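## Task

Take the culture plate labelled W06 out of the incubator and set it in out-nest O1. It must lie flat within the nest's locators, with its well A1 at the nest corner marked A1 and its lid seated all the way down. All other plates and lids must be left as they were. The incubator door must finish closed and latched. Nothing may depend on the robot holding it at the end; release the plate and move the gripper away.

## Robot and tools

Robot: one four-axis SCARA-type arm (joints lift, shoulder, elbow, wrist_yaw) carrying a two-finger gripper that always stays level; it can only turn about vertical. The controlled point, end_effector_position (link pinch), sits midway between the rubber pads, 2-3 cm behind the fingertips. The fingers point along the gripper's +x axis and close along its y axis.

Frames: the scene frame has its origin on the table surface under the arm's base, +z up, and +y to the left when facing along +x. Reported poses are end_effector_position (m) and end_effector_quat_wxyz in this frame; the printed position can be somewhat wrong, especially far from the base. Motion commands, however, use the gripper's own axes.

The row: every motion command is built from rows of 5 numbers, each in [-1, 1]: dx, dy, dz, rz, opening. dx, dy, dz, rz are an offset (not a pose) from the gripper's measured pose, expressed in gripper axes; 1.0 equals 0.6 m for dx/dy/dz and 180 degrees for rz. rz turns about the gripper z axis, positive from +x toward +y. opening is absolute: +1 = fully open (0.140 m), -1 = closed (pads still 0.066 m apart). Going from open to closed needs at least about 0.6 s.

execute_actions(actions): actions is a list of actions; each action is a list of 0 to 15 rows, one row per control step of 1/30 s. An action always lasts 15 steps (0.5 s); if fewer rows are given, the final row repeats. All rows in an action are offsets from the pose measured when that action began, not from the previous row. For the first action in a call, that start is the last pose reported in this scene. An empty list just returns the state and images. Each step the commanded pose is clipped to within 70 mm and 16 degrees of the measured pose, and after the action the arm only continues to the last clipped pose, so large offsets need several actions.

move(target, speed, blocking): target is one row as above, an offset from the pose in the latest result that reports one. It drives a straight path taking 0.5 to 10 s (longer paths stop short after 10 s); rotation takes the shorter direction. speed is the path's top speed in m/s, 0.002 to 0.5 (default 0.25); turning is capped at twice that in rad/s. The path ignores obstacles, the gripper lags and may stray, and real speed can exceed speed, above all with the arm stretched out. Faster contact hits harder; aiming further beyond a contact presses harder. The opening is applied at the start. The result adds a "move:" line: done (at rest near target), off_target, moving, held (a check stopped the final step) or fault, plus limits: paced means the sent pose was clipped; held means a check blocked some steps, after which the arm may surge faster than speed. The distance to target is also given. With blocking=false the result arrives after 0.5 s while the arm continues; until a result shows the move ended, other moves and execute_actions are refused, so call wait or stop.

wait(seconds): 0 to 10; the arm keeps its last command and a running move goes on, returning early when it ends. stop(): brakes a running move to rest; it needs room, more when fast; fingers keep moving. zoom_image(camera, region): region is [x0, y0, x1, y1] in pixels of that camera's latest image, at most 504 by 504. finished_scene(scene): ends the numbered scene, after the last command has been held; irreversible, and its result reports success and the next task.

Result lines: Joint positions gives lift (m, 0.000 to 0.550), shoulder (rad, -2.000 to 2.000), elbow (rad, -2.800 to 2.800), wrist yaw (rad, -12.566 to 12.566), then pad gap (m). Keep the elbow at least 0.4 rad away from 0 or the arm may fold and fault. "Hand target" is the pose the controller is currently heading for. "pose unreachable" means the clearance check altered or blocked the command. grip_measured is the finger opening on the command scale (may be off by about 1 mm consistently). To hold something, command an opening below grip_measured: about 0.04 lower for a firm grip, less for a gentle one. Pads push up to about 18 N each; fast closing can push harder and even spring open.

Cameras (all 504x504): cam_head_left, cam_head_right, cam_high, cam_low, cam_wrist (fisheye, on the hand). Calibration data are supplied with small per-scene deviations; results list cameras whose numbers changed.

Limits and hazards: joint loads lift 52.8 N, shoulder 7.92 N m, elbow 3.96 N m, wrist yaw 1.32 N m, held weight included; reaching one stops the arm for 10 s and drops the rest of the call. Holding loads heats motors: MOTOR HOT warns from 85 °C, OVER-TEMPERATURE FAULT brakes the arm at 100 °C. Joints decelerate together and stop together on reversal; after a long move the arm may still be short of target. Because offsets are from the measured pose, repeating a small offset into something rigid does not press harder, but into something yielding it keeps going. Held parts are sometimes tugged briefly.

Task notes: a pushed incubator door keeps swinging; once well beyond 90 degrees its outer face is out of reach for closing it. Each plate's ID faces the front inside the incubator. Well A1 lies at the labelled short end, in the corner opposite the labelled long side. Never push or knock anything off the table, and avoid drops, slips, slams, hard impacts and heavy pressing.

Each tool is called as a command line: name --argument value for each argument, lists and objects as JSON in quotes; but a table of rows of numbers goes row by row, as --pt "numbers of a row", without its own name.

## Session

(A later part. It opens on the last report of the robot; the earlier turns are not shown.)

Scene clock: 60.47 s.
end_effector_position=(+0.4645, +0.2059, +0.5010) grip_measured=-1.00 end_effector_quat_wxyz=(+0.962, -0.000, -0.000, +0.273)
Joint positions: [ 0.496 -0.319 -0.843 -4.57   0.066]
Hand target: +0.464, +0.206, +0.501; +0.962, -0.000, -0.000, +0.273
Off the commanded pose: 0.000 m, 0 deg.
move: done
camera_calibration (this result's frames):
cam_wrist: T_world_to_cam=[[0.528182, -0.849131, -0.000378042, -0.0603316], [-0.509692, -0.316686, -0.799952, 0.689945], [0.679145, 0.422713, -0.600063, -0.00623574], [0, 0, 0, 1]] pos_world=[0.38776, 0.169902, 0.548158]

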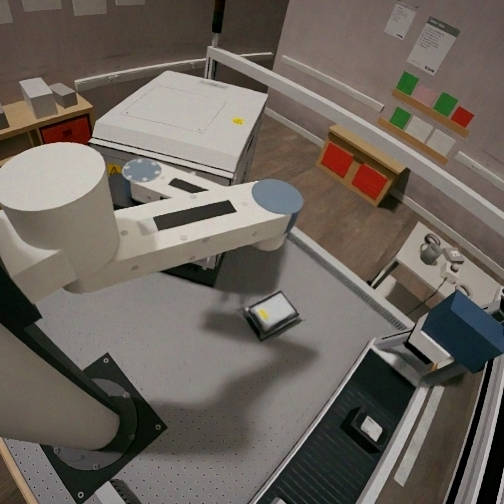

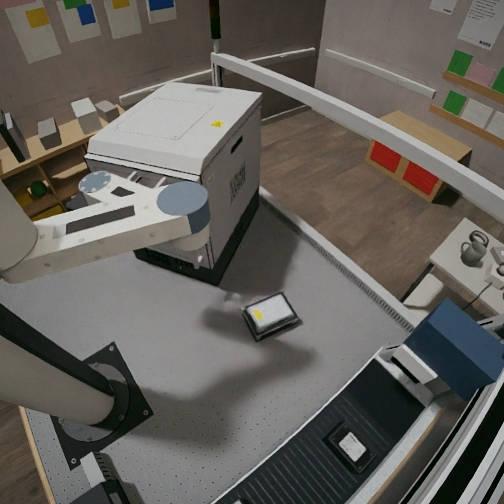

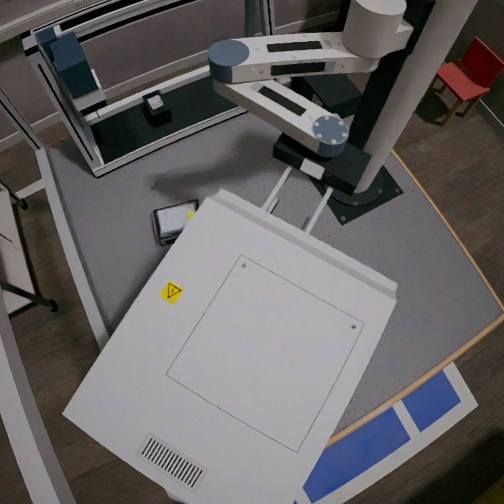

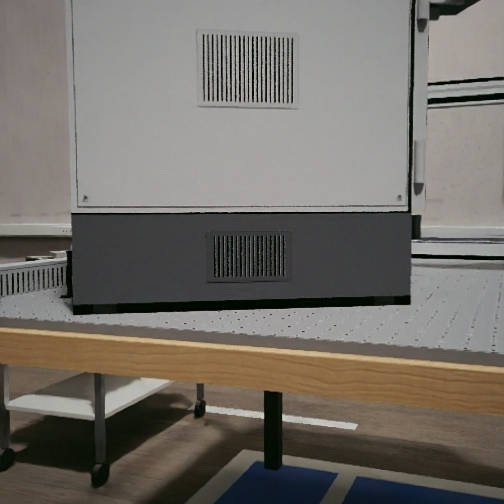

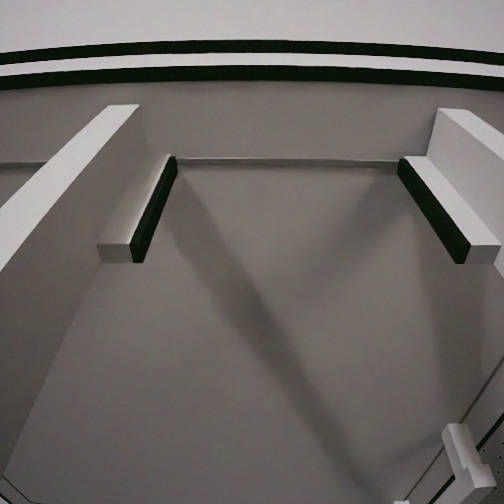

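Nearly parallel; one small further push, then back off.

move --target '[0.008, 0.0, 0, 0, -1]' --speed 0.02

move --target '[-0.12, -0.05, 0, 0, -1]' --speed 0.2

wait --seconds 1.5

zoom_image --camera "cam_high" --region '[180, 150, 420, 320]'

Scene clock: 70.97 s.
end_effector_position=(+0.4656, +0.2065, +0.5010) grip_measured=-1.00 end_effector_quat_wxyz=(+0.962, -0.000, -0.000, +0.272)
Joint positions: [ 0.496 -0.317 -0.848 -4.568  0.066]
Hand target: +0.466, +0.207, +0.501; +0.962, -0.000, -0.000, +0.272
Off the commanded pose: 0.004 m, 0 deg.
TORQUE FAULT: the external load on joint 3 (elbow) reached its load limit, and the arm stopped for 10 seconds. That time counts as 20 of the actions that you can send in this scene. The arm's remaining commands of this call were not run. The arm holds where it stopped, with its grip as last carried out, and accepts commands again: back off and push less far. The arm stops again, at the same cost, whenever a joint's load reaches its limit.
move: fault
camera_calibration (this result's frames):
cam_wrist: T_world_to_cam=[[0.526694, -0.850055, -0.000378042, -0.0594965], [-0.510246, -0.315793, -0.799952, 0.690788], [0.679884, 0.421523, -0.600063, -0.00736054], [0, 0, 0, 1]] pos_world=[0.388812, 0.170673, 0.548158]

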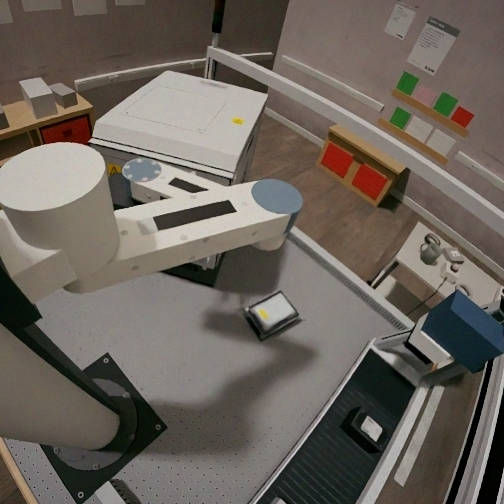

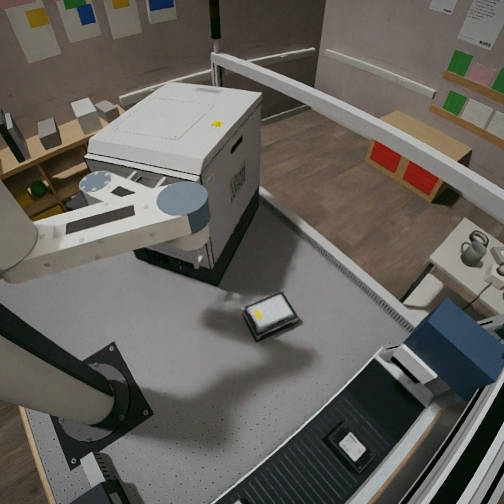

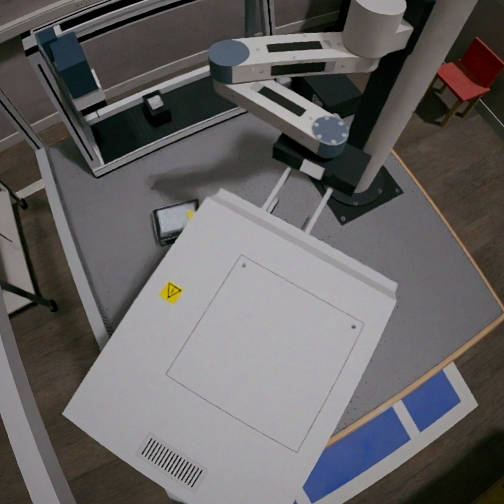

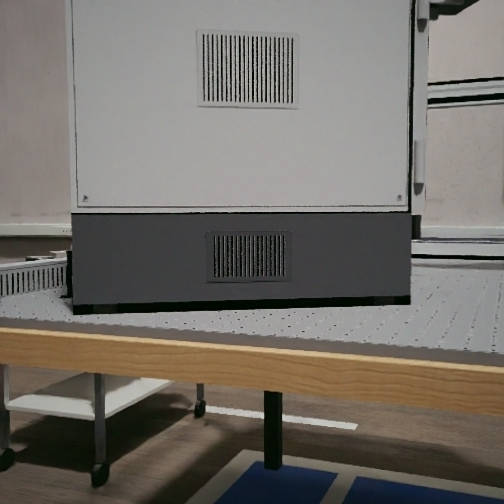

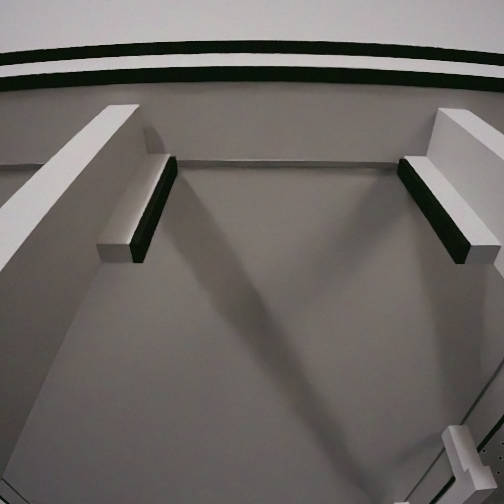

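not run: a fault stop came before this call.

not run: a fault stop came before this call.

Region (180, 150, 420, 320) of cam_high's 504x504 image, scaled by 2.100, with more detail than that image has; it fills the top 357 rows of this view, and the rest is white.

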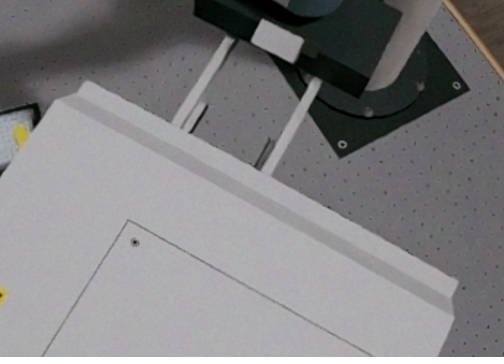

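move --target '[-0.12, -0.05, 0, 0, -1]' --speed 0.2

wait --seconds 1.5

Scene clock: 71.77 s.
end_effector_position=(+0.4200, +0.1432, +0.5010) grip_measured=-1.00 end_effector_quat_wxyz=(+0.962, -0.000, -0.000, +0.272)
Joint positions: [ 0.496 -0.522 -0.54  -4.672  0.066]
Hand target: +0.420, +0.143, +0.501; +0.962, -0.000, -0.000, +0.272
Off the commanded pose: 0.000 m, 0 deg.
move: done
camera_calibration (this result's frames):
cam_wrist: T_world_to_cam=[[0.526506, -0.850171, -0.000378042, -0.0892183], [-0.510316, -0.31568, -0.799952, 0.647522], [0.679977, 0.421373, -0.600063, 0.0503359], [0, 0, 0, 1]] pos_world=[0.343188, 0.107349, 0.548158]

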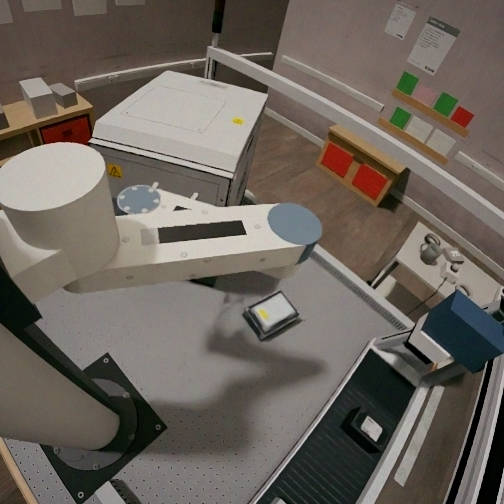

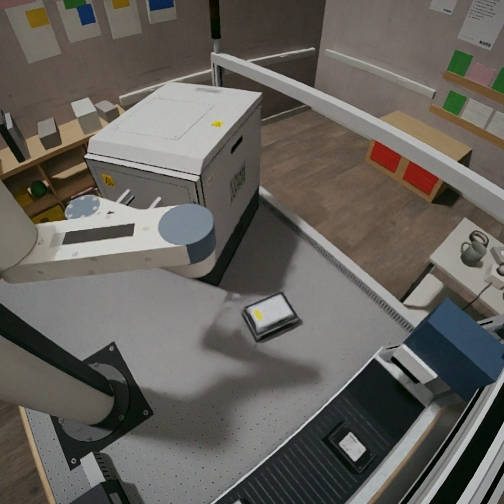

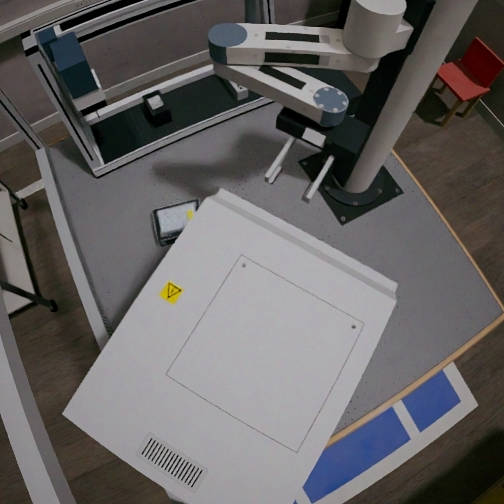

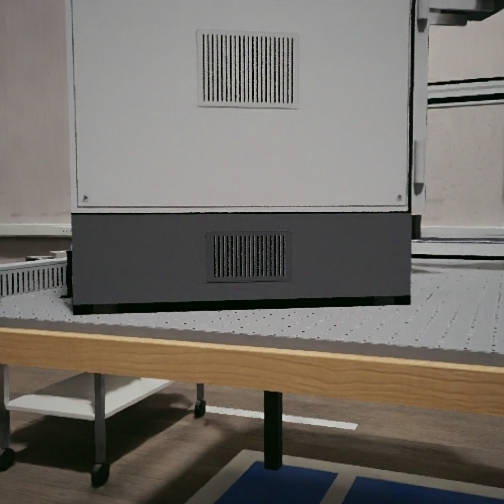

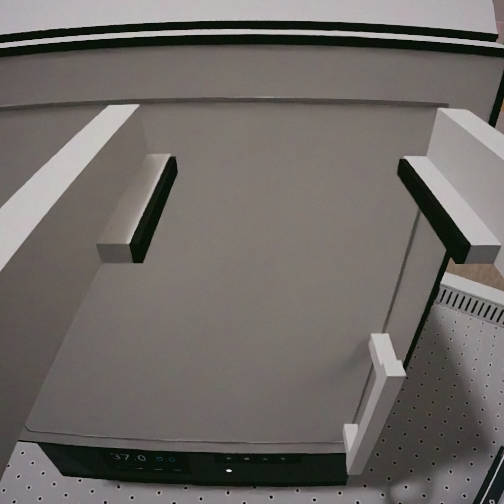

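Scene clock: 73.27 s.
end_effector_position=(+0.4200, +0.1432, +0.5010) grip_measured=-1.00 end_effector_quat_wxyz=(+0.962, -0.000, -0.000, +0.272)
Joint positions: [ 0.496 -0.522 -0.54  -4.672  0.066]
Hand target: +0.420, +0.143, +0.501; +0.962, -0.000, -0.000, +0.272
Off the commanded pose: 0.000 m, 0 deg.
wait: 1.50 s; at rest by 0.17 s
camera_calibration (this result's frames):
cam_wrist: T_world_to_cam=[[0.526473, -0.850192, -0.000378042, -0.0892049], [-0.510328, -0.31566, -0.799952, 0.647533], [0.679994, 0.421346, -0.600063, 0.0503214], [0, 0, 0, 1]] pos_world=[0.3432, 0.107356, 0.548158]

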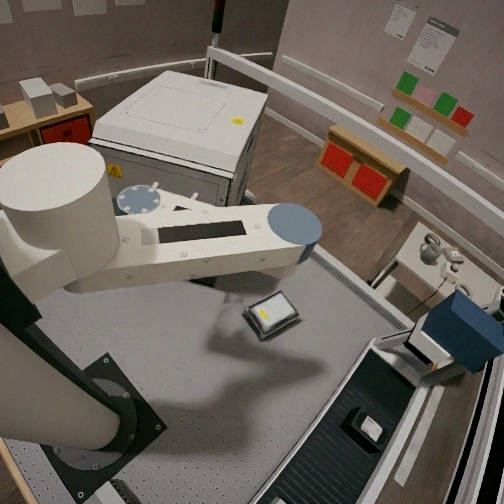

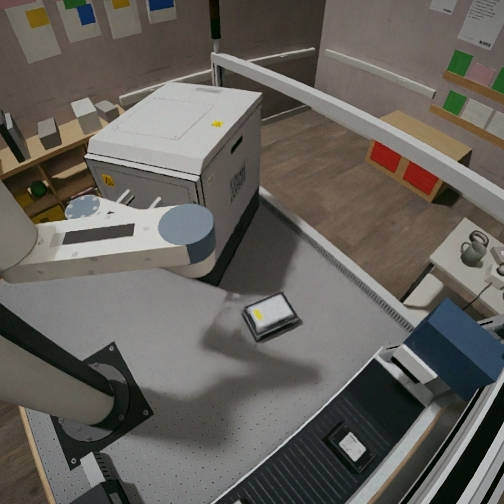

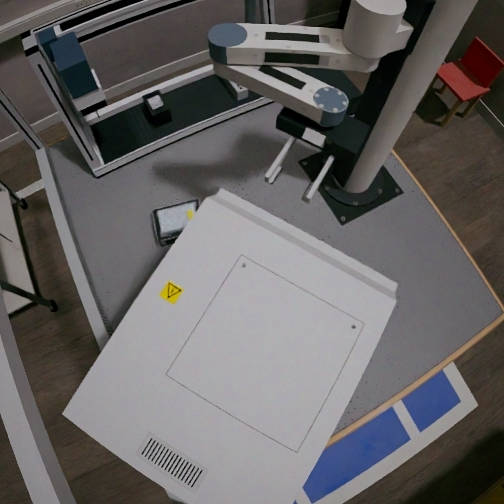

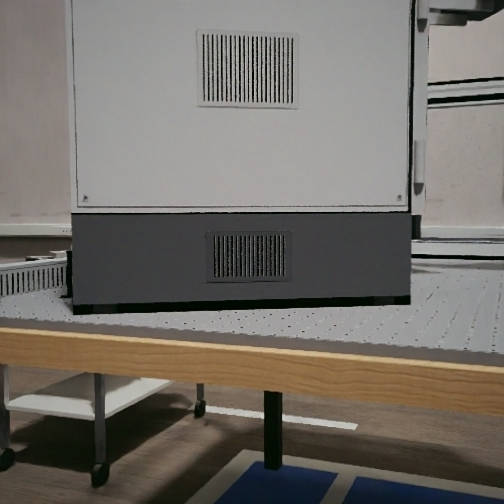

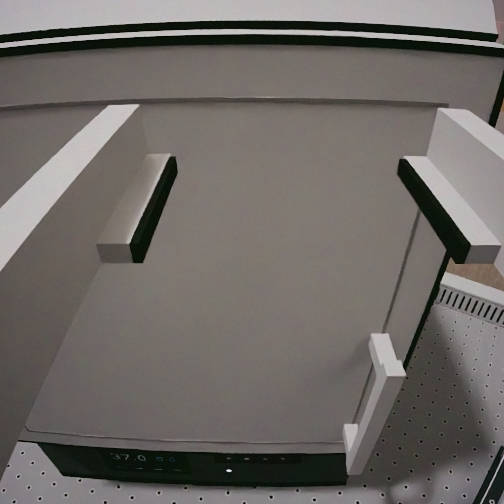

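finished_scene --scene 1

The scene is finished: the task was done.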